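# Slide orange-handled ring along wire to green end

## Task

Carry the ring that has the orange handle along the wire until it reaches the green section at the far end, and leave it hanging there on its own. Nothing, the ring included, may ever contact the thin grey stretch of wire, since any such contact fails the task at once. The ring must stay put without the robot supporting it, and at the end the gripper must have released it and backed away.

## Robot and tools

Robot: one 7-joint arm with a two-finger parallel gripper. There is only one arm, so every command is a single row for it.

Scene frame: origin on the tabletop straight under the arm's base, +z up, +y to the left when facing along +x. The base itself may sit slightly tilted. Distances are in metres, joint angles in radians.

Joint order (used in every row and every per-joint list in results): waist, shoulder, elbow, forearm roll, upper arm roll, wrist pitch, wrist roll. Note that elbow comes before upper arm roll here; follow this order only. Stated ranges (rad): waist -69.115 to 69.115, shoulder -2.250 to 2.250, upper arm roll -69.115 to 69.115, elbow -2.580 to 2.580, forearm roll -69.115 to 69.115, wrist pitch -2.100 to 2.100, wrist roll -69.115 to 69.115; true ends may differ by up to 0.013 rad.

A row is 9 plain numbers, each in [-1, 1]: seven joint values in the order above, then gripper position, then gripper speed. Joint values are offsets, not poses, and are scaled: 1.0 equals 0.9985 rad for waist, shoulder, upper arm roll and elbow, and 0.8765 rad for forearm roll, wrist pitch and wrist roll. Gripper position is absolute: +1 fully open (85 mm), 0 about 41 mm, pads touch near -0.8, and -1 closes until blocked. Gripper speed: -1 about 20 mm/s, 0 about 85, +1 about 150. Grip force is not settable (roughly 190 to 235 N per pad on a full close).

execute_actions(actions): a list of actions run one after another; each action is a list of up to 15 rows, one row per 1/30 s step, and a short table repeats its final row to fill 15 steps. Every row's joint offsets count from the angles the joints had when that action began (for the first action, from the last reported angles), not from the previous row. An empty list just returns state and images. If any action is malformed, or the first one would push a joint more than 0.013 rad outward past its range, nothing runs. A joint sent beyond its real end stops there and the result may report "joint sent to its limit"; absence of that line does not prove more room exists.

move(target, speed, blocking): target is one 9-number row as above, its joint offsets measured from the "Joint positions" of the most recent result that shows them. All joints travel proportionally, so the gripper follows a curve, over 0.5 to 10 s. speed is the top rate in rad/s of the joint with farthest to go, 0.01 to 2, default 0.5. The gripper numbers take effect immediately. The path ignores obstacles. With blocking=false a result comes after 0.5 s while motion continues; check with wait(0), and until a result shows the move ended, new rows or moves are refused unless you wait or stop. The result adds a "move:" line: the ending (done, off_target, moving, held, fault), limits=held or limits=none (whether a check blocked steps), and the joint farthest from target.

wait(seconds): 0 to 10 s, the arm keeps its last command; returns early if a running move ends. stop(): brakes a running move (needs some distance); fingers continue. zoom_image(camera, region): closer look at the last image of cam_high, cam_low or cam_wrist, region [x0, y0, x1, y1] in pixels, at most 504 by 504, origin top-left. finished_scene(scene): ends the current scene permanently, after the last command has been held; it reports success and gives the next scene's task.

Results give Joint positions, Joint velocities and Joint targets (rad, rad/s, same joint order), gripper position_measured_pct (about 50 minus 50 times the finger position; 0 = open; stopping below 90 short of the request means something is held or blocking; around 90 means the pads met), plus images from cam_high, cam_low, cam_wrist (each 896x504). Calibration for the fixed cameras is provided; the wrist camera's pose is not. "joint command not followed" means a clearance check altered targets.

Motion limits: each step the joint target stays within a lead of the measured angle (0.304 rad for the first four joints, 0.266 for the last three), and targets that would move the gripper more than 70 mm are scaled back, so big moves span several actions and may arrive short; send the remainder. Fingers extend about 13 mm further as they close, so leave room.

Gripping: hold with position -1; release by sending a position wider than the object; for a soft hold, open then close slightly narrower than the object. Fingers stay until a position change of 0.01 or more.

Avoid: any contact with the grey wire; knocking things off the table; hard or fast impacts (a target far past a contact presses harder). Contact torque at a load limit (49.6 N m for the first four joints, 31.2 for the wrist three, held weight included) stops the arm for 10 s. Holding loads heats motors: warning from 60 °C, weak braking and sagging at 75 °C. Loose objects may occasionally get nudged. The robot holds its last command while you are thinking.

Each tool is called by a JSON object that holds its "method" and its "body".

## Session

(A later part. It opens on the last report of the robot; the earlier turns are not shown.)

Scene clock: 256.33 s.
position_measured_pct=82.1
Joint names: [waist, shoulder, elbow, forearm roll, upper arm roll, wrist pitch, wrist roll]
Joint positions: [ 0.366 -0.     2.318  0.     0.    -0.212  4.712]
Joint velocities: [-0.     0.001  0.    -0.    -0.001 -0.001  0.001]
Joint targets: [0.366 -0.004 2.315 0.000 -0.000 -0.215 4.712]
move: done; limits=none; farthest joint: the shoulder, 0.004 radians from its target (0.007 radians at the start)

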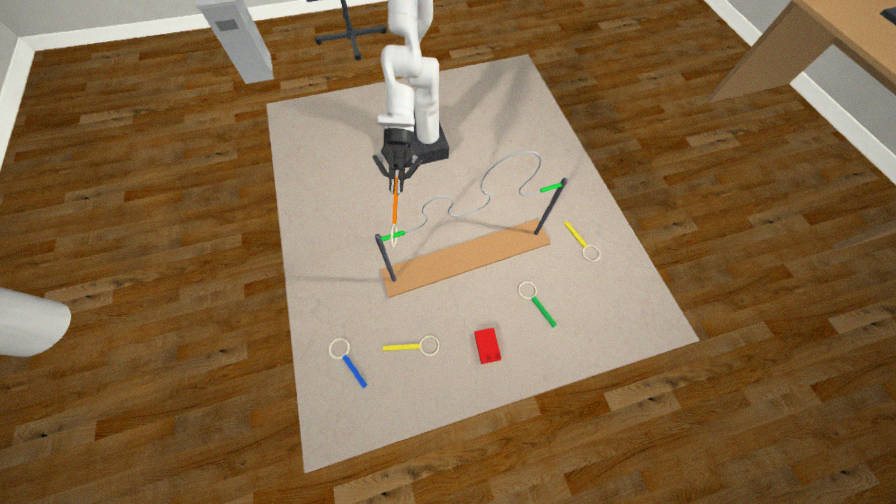

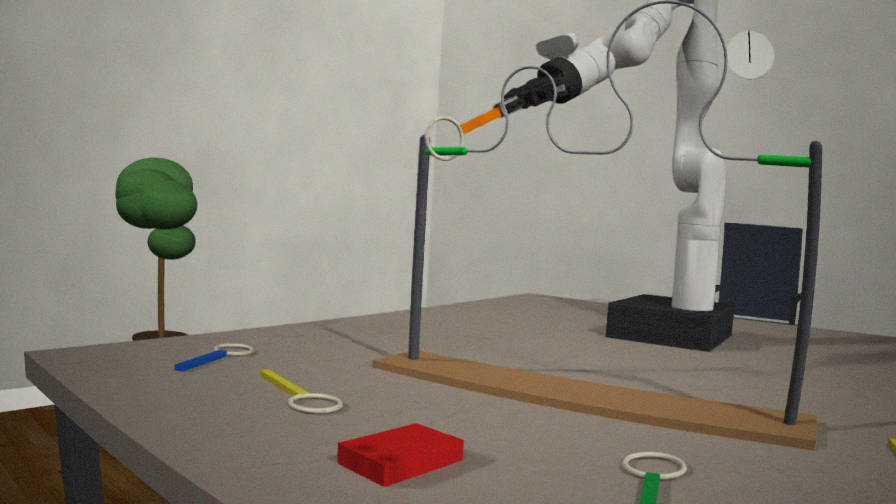

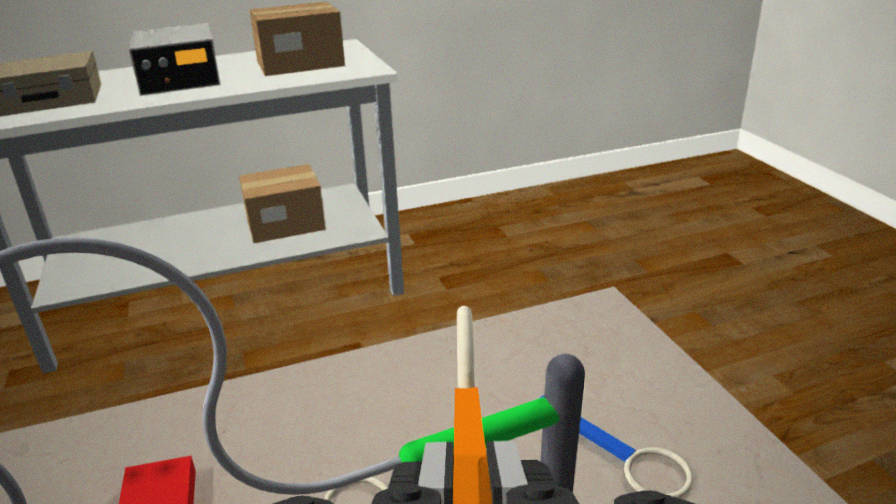

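{"method": "move", "body": {"target": [0,0.0055,-0.0393,0,0,0.125,0,-1,-1], "speed": 0.15}}

{"method": "zoom_image", "body": {"camera": "cam_low", "region": [410, 50, 580, 190]}}

{"method": "zoom_image", "body": {"camera": "cam_high", "region": [365, 180, 465, 265]}}

Scene clock: 270.10 s.
position_measured_pct=84.1
Joint names: [waist, shoulder, elbow, forearm roll, upper arm roll, wrist pitch, wrist roll]
Joint positions: [ 0.366  0.005  2.279  0.     0.    -0.102  4.712]
Joint velocities: [ 0.    -0.001 -0.001 -0.001  0.     0.002  0.001]
Joint targets: [0.366 0.005 2.279 0.000 0.000 -0.102 4.712]
move: done; limits=none; farthest joint: the waist, 0.000 radians from its target (0.000 radians at the start)

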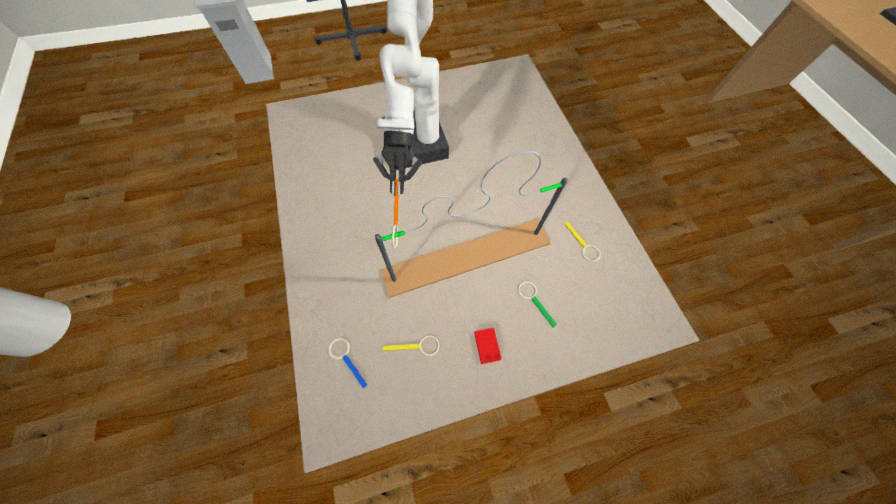

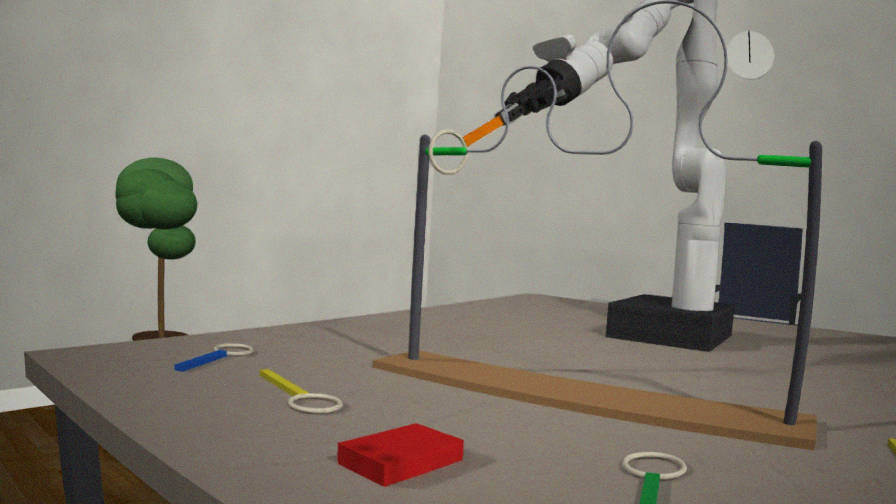

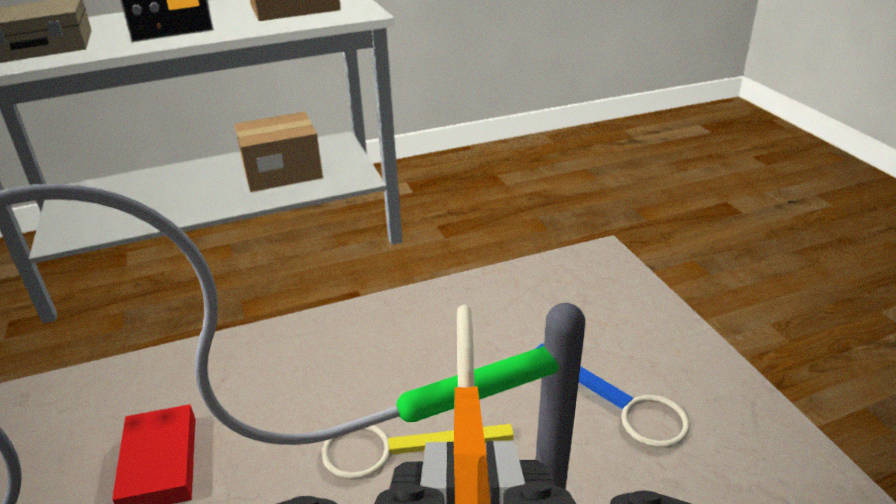

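Region (410, 50, 580, 190) of cam_low's 896x504 image, scaled by 2.965, with more detail than that image has; it fills the top 415 rows of this view, and the rest is white.

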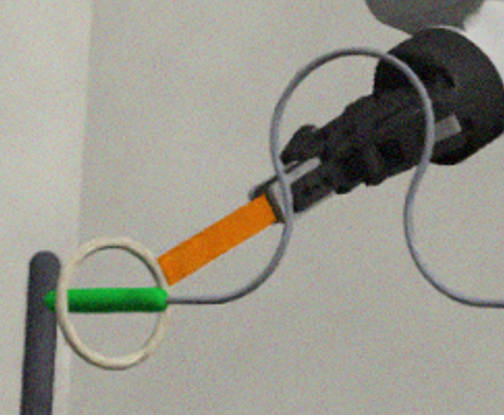

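Region (365, 180, 465, 265) of cam_high's 896x504 image, scaled by 5.040, with more detail than that image has; it fills the top 428 rows of this view, and the rest is white.

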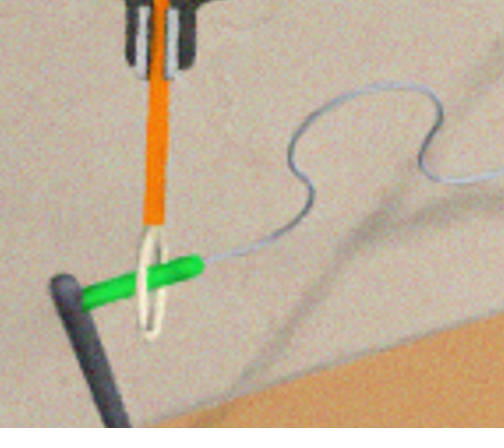

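{"method": "move", "body": {"target": [-0.0895,-0.0634,0.0523,0,0,0.0123,0,-1,-1], "speed": 0.1}}

{"method": "zoom_image", "body": {"camera": "cam_low", "region": [410, 50, 580, 190]}}

{"method": "zoom_image", "body": {"camera": "cam_high", "region": [365, 180, 465, 265]}}

Scene clock: 313.57 s.
position_measured_pct=84.1
Joint names: [waist, shoulder, elbow, forearm roll, upper arm roll, wrist pitch, wrist roll]
Joint positions: [ 0.277 -0.058  2.331  0.     0.    -0.092  4.712]
Joint velocities: [-0.003 -0.003 -0.    -0.001 -0.     0.     0.   ]
Joint targets: [0.277 -0.058 2.331 0.000 0.000 -0.092 4.712]
move: done; limits=none; farthest joint: the waist, 0.000 radians from its target (0.090 radians at the start)

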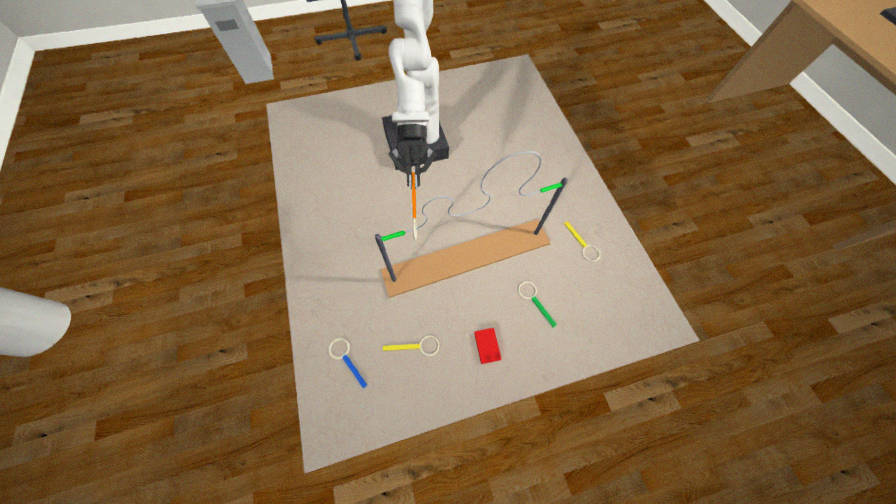

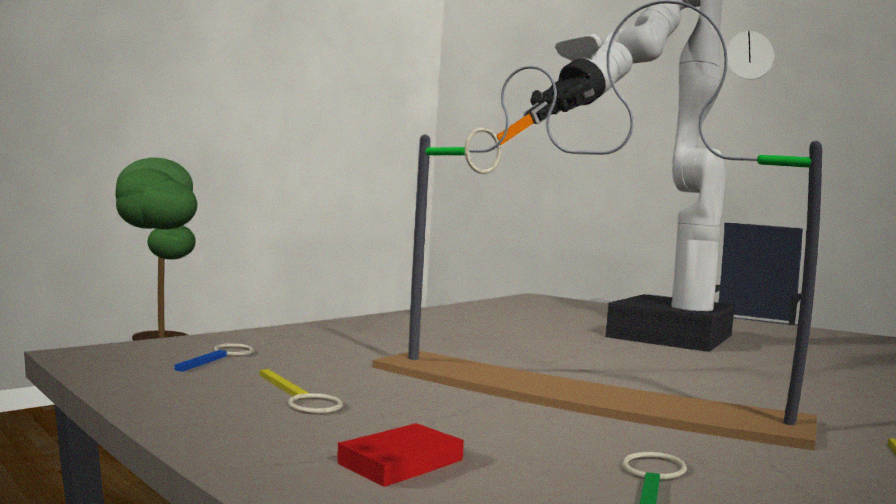

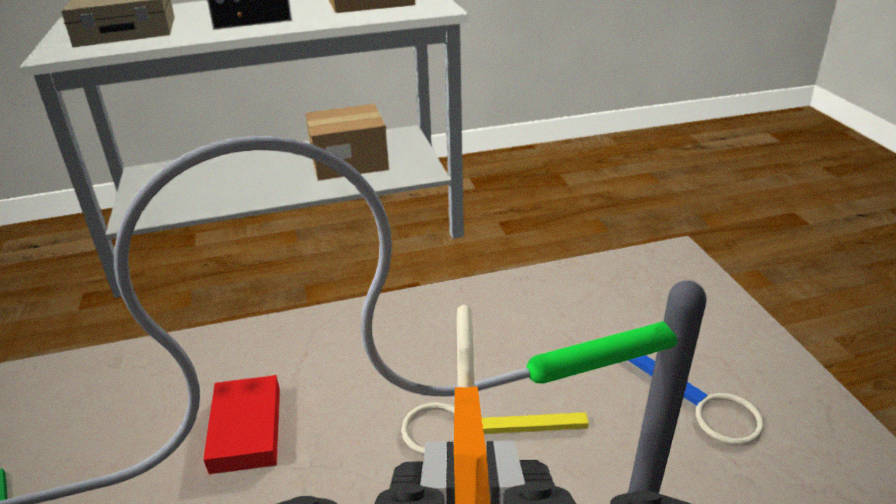

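Region (410, 50, 580, 190) of cam_low's 896x504 image, scaled by 2.965, with more detail than that image has; it fills the top 415 rows of this view, and the rest is white.

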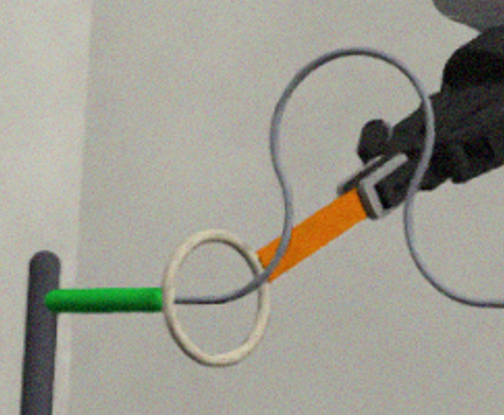

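Region (365, 180, 465, 265) of cam_high's 896x504 image, scaled by 5.040, with more detail than that image has; it fills the top 428 rows of this view, and the rest is white.

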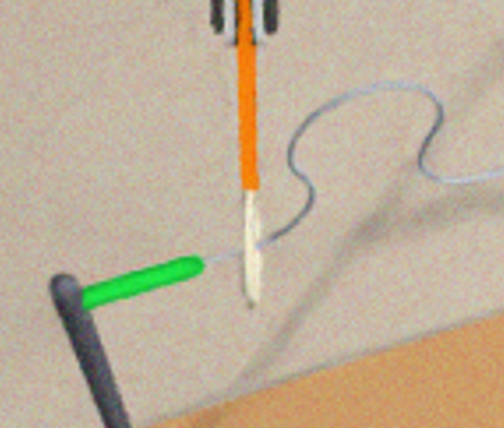

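{"method": "move", "body": {"target": [-0.0452,-0.0524,-0.0053,0,0,0.0665,-0.8,-1,-1], "speed": 0.6}}

{"method": "zoom_image", "body": {"camera": "cam_low", "region": [450, 40, 620, 180]}}

Scene clock: 321.00 s.
position_measured_pct=84.1
Joint names: [waist, shoulder, elbow, forearm roll, upper arm roll, wrist pitch, wrist roll]
Joint positions: [ 0.232 -0.11   2.326  0.     0.    -0.033  4.011]
Joint velocities: [-0.    -0.001  0.001  0.001  0.     0.    -0.002]
Joint targets: [0.232 -0.110 2.326 0.000 0.000 -0.033 4.010]
move: done; limits=none; farthest joint: the waist, 0.000 radians from its target (0.045 radians at the start)

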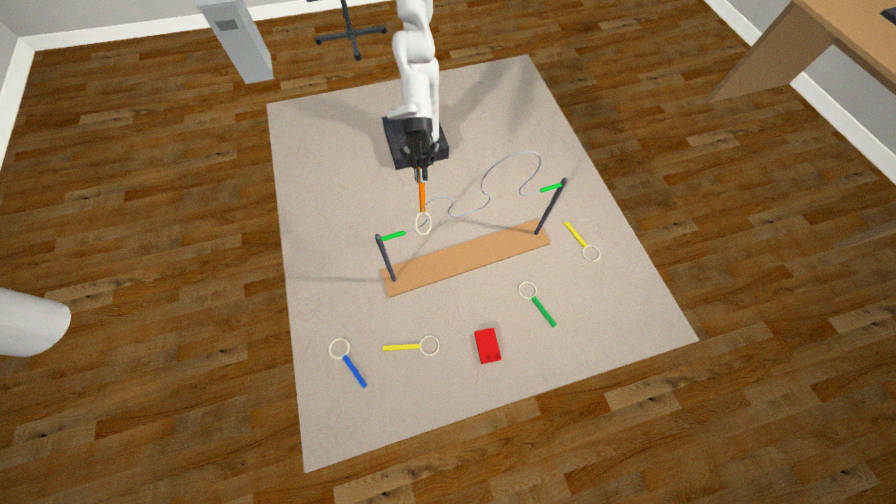

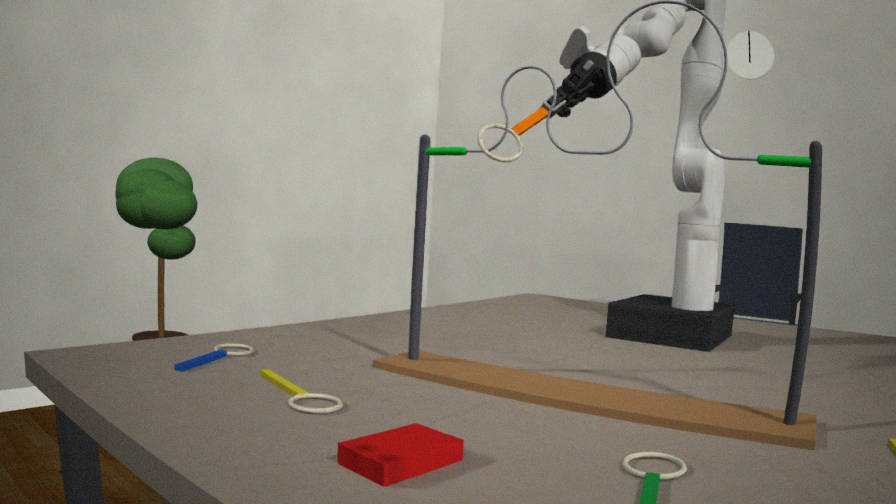

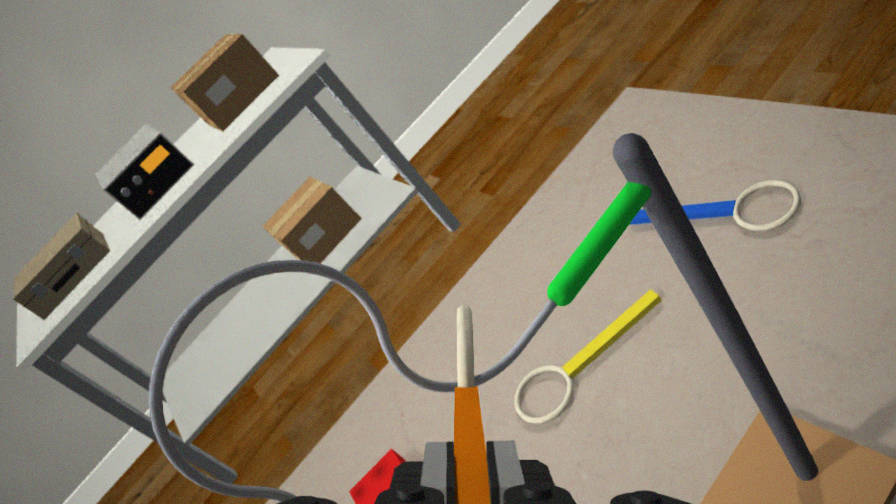

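Region (450, 40, 620, 180) of cam_low's 896x504 image, scaled by 2.965, with more detail than that image has; it fills the top 415 rows of this view, and the rest is white.

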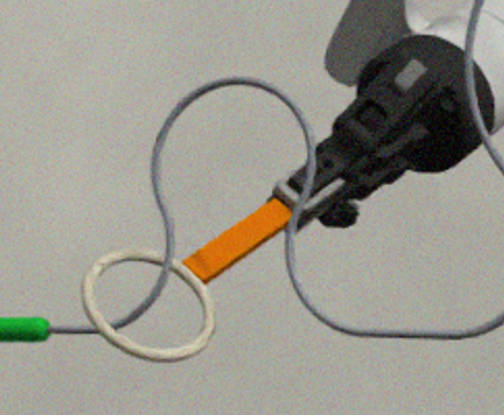

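{"method": "move", "body": {"target": [-0.0215,-0.0623,-0.0656,0,0,0.1442,-0.99,-1,-1], "speed": 0.8}}

{"method": "zoom_image", "body": {"camera": "cam_low", "region": [450, 40, 620, 180]}}

Scene clock: 329.07 s.
position_measured_pct=84.1
Joint names: [waist, shoulder, elbow, forearm roll, upper arm roll, wrist pitch, wrist roll]
Joint positions: [ 0.211 -0.172  2.26   0.     0.     0.093  3.143]
Joint velocities: [-0.    -0.001 -0.     0.001  0.001  0.001 -0.001]
Joint targets: [0.211 -0.172 2.260 0.000 0.000 0.093 3.143]
move: done; limits=none; farthest joint: the waist, 0.000 radians from its target (0.021 radians at the start)

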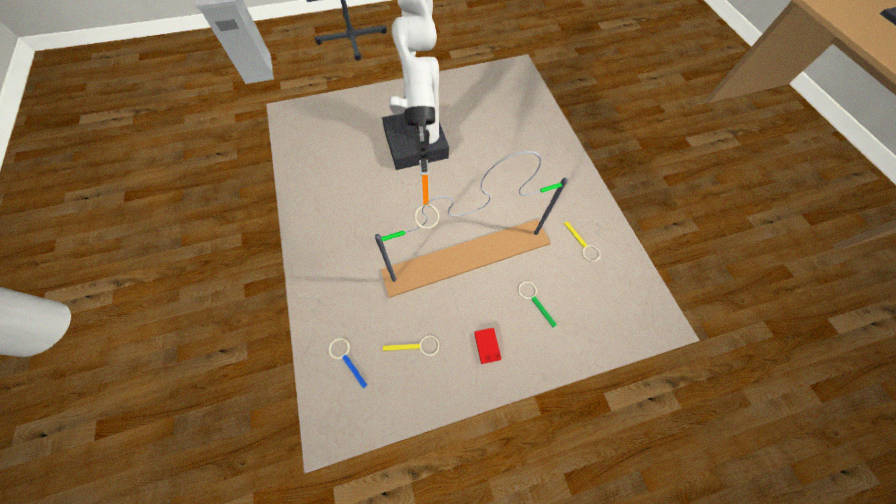

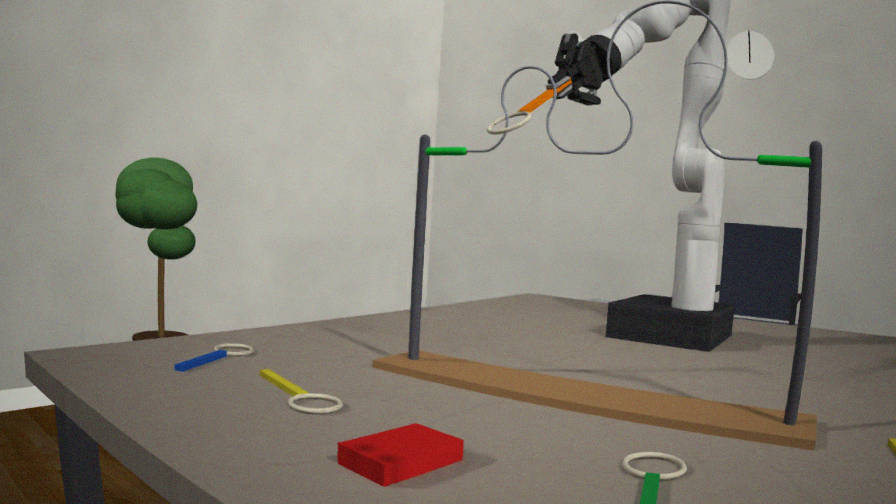

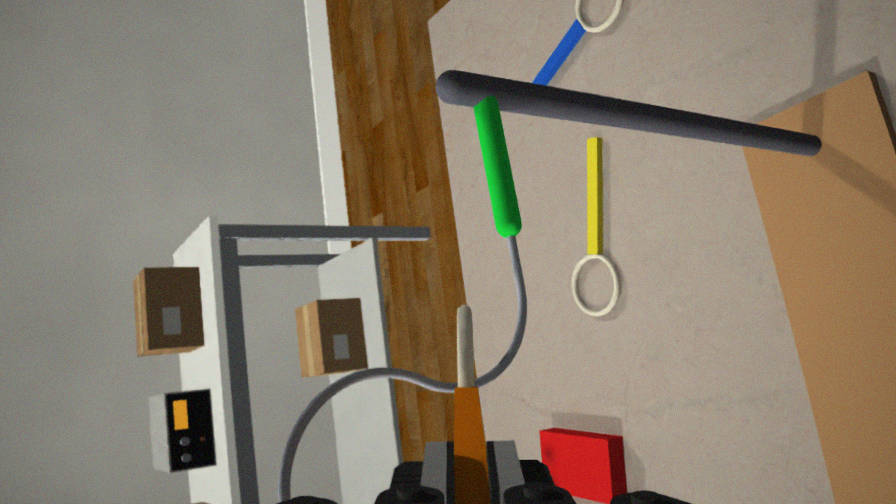

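Region (450, 40, 620, 180) of cam_low's 896x504 image, scaled by 2.965, with more detail than that image has; it fills the top 415 rows of this view, and the rest is white.

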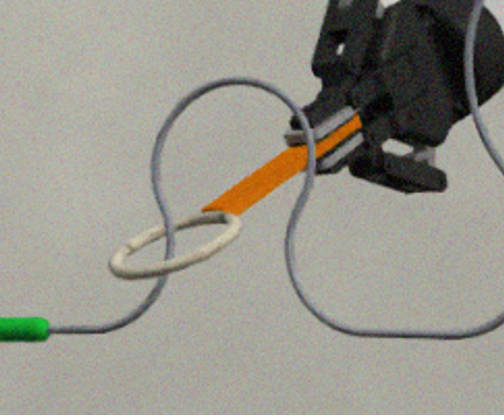

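{"method": "move", "body": {"target": [0.0168,-0.0341,-0.1161,0,0,0.172,0,-1,-1], "speed": 0.2}}

{"method": "zoom_image", "body": {"camera": "cam_low", "region": [450, 40, 620, 180]}}

{"method": "move", "body": {"target": [-0.0213,-0.0355,-0.075,0,0,0.126,0.99,-1,-1], "speed": 0.8}}

{"method": "zoom_image", "body": {"camera": "cam_low", "region": [450, 40, 620, 180]}}

Scene clock: 341.53 s.
position_measured_pct=84.1
Joint names: [waist, shoulder, elbow, forearm roll, upper arm roll, wrist pitch, wrist roll]
Joint positions: [ 0.227 -0.206  2.145  0.     0.     0.244  3.143]
Joint velocities: [ 0.001 -0.001 -0.002  0.002  0.     0.002 -0.   ]
Joint targets: [0.227 -0.206 2.145 0.000 0.000 0.244 3.143]
move: done; limits=none; farthest joint: the elbow, 0.001 radians from its target (0.116 radians at the start)

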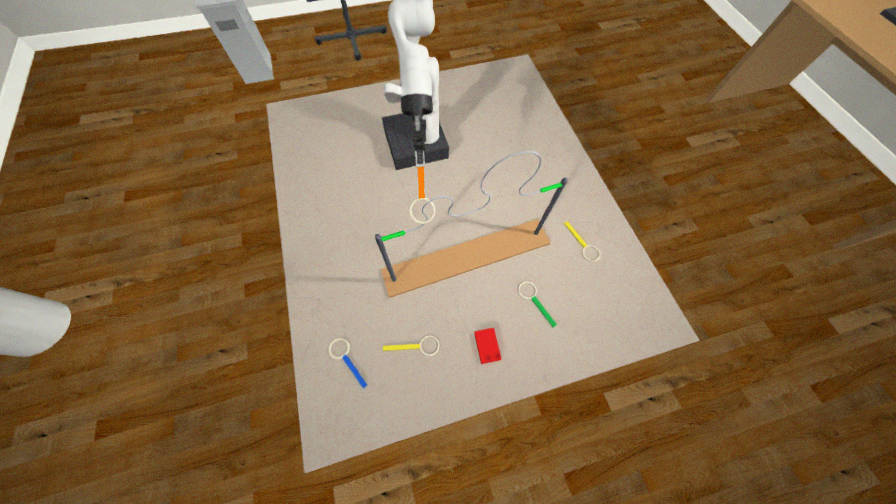

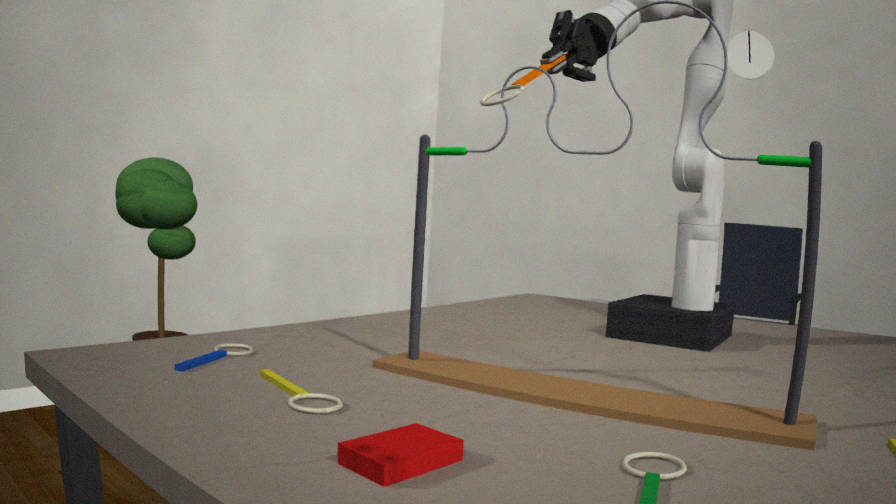

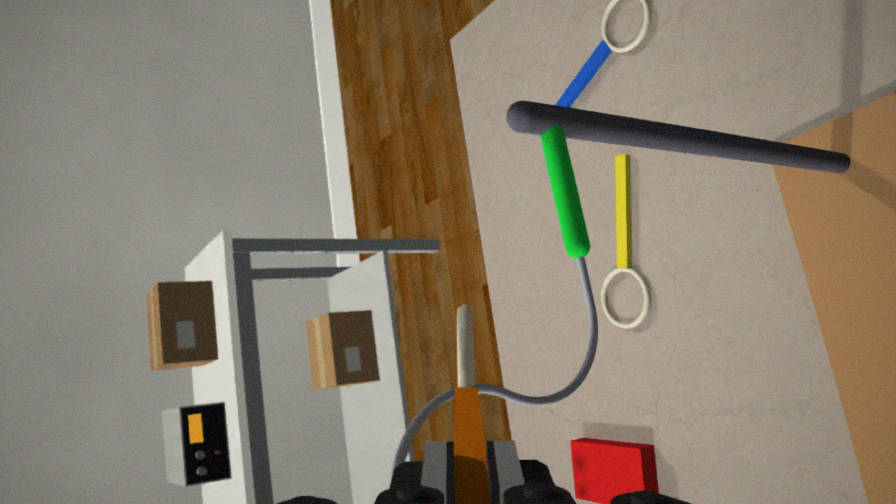

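Region (450, 40, 620, 180) of cam_low's 896x504 image, scaled by 2.965, with more detail than that image has; it fills the top 415 rows of this view, and the rest is white.

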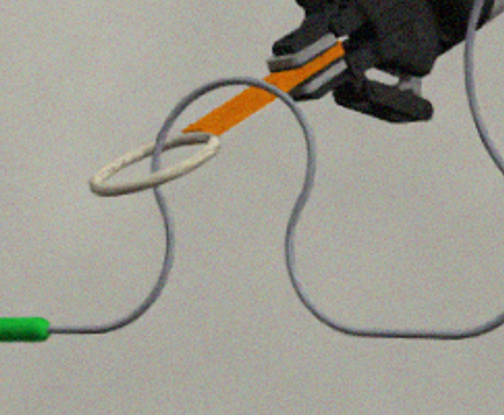

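Scene clock: 343.23 s.
position_measured_pct=84.1
Joint names: [waist, shoulder, elbow, forearm roll, upper arm roll, wrist pitch, wrist roll]
Joint positions: [ 0.206 -0.242  2.07   0.     0.     0.354  4.011]
Joint velocities: [-0.     0.001 -0.    -0.001  0.001  0.    -0.   ]
Joint targets: [0.206 -0.242 2.070 0.000 0.000 0.354 4.011]
move: done; limits=none; farthest joint: the waist, 0.000 radians from its target (0.022 radians at the start)

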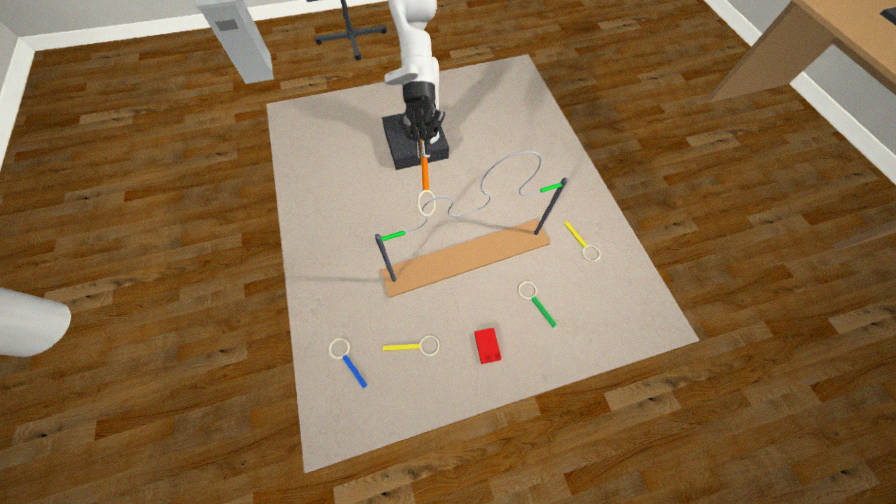

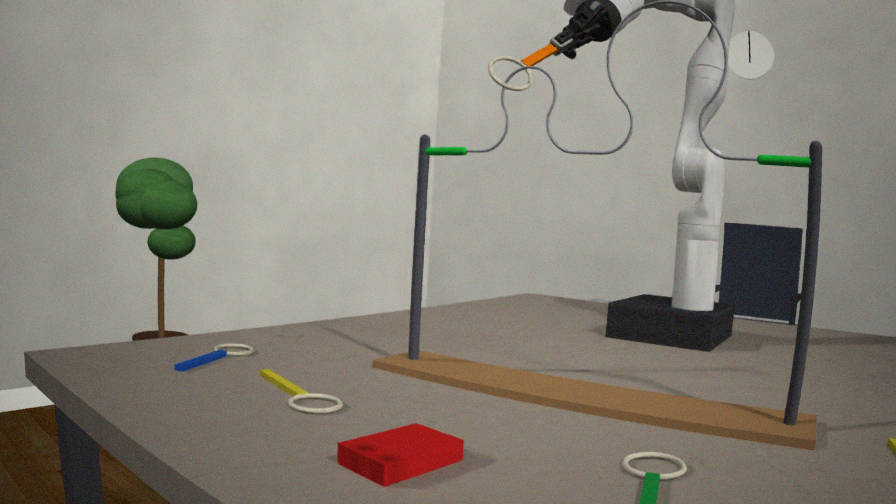

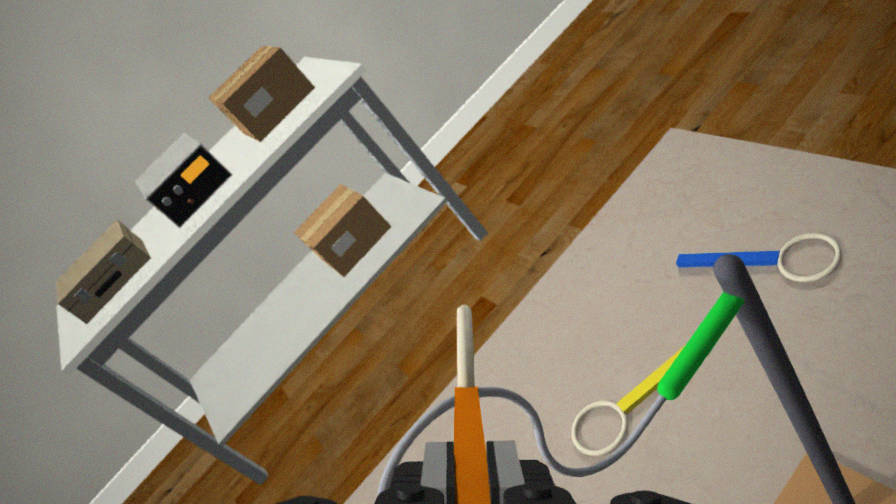

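Region (450, 40, 620, 180) of cam_low's 896x504 image, scaled by 2.965, with more detail than that image has; it fills the top 415 rows of this view, and the rest is white.

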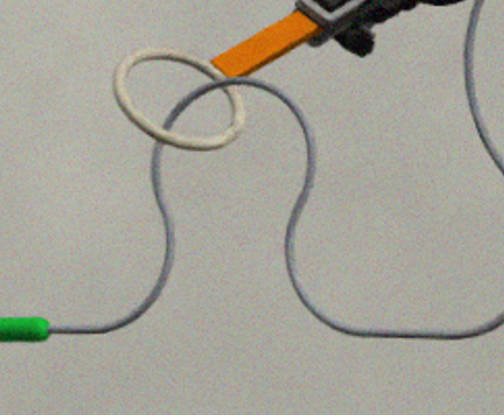

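{"method": "move", "body": {"target": [-0.0518,-0.0292,-0.0218,0,0,0.064,0.9,-1,-1], "speed": 0.9}}

{"method": "zoom_image", "body": {"camera": "cam_high", "region": [400, 160, 500, 240]}}

{"method": "move", "body": {"target": [-0.0537,-0.0094,0.0528,0,0,-0.0555,0.8,-1,-1], "speed": 0.8}}

{"method": "zoom_image", "body": {"camera": "cam_high", "region": [400, 160, 500, 240]}}

{"method": "zoom_image", "body": {"camera": "cam_low", "region": [480, 40, 650, 180]}}

Scene clock: 364.70 s.
position_measured_pct=84.1
Joint names: [waist, shoulder, elbow, forearm roll, upper arm roll, wrist pitch, wrist roll]
Joint positions: [ 0.154 -0.271  2.048  0.     0.     0.41   4.799]
Joint velocities: [-0.001  0.001 -0.    -0.001 -0.     0.     0.001]
Joint targets: [0.154 -0.271 2.048 0.000 0.000 0.410 4.799]
move: done; limits=none; farthest joint: the wrist roll, 0.001 radians from its target (0.789 radians at the start)

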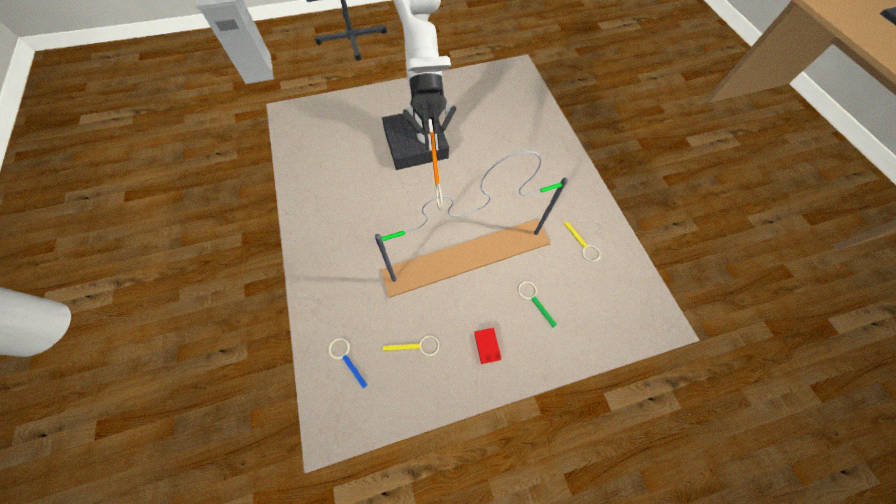

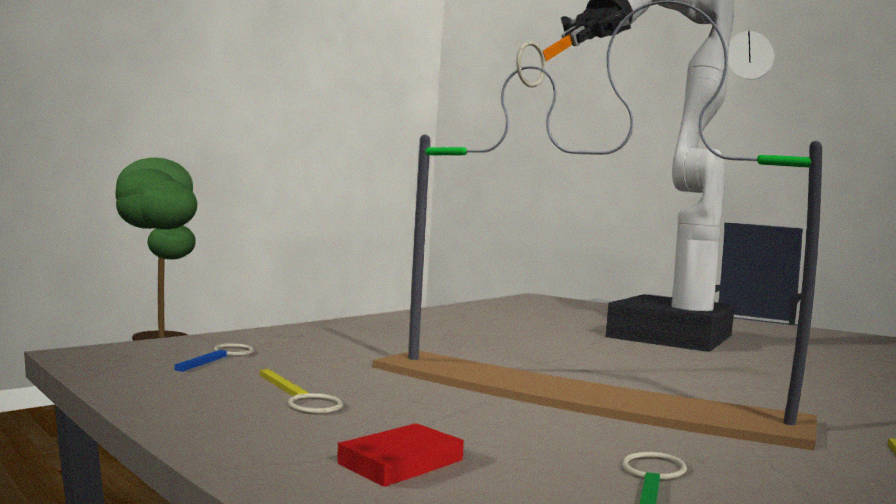

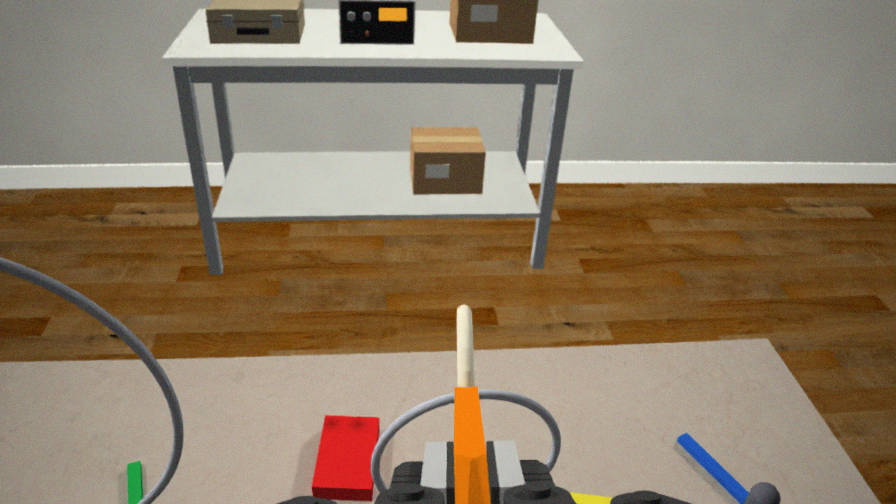

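Region (400, 160, 500, 240) of cam_high's 896x504 image, scaled by 5.040, with more detail than that image has; it fills the top 403 rows of this view, and the rest is white.

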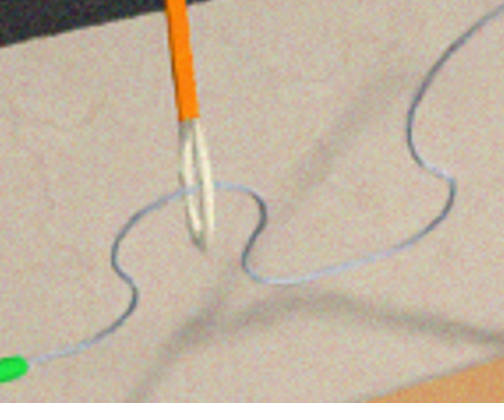

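Scene clock: 366.17 s.
position_measured_pct=84.1
Joint names: [waist, shoulder, elbow, forearm roll, upper arm roll, wrist pitch, wrist roll]
Joint positions: [ 0.101 -0.28   2.101  0.     0.     0.362  5.5  ]
Joint velocities: [-0.001 -0.    -0.     0.     0.001  0.     0.001]
Joint targets: [0.101 -0.280 2.101 0.000 0.000 0.362 5.501]
move: done; limits=none; farthest joint: the waist, 0.001 radians from its target (0.054 radians at the start)

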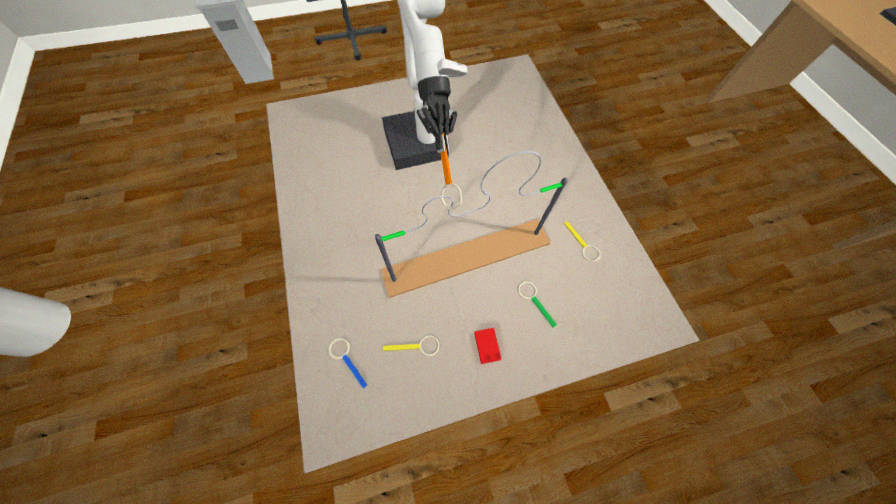

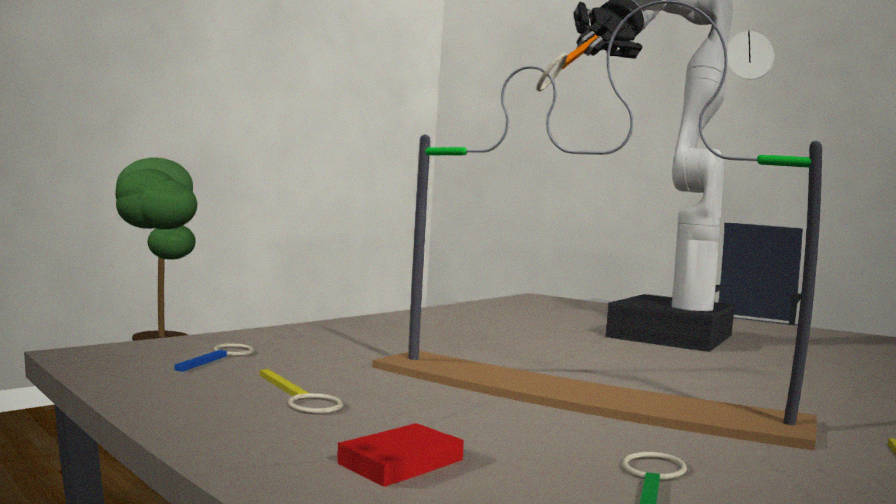

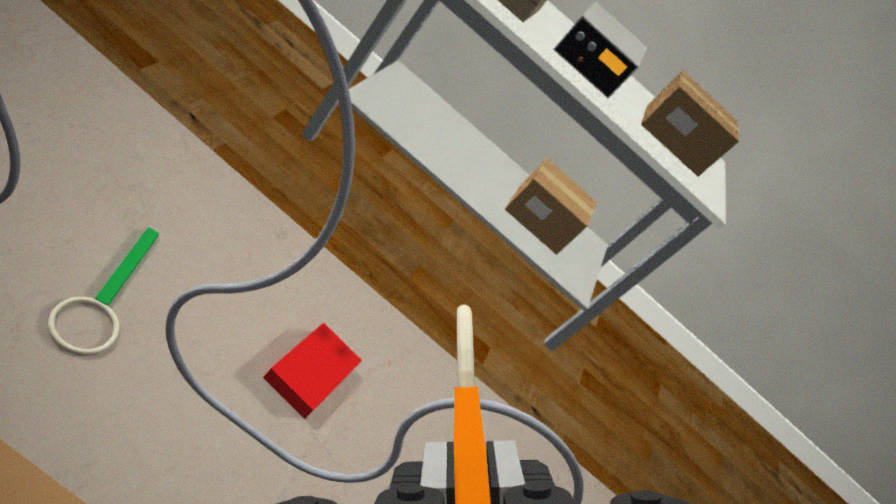

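Region (400, 160, 500, 240) of cam_high's 896x504 image, scaled by 5.040, with more detail than that image has; it fills the top 403 rows of this view, and the rest is white.

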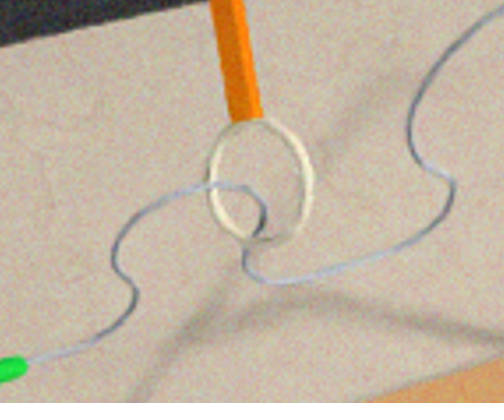

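Region (480, 40, 650, 180) of cam_low's 896x504 image, scaled by 2.965, with more detail than that image has; it fills the top 415 rows of this view, and the rest is white.

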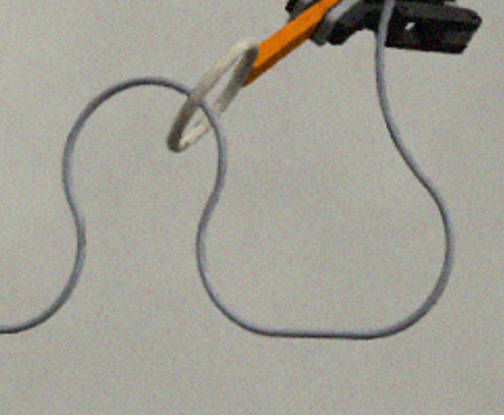

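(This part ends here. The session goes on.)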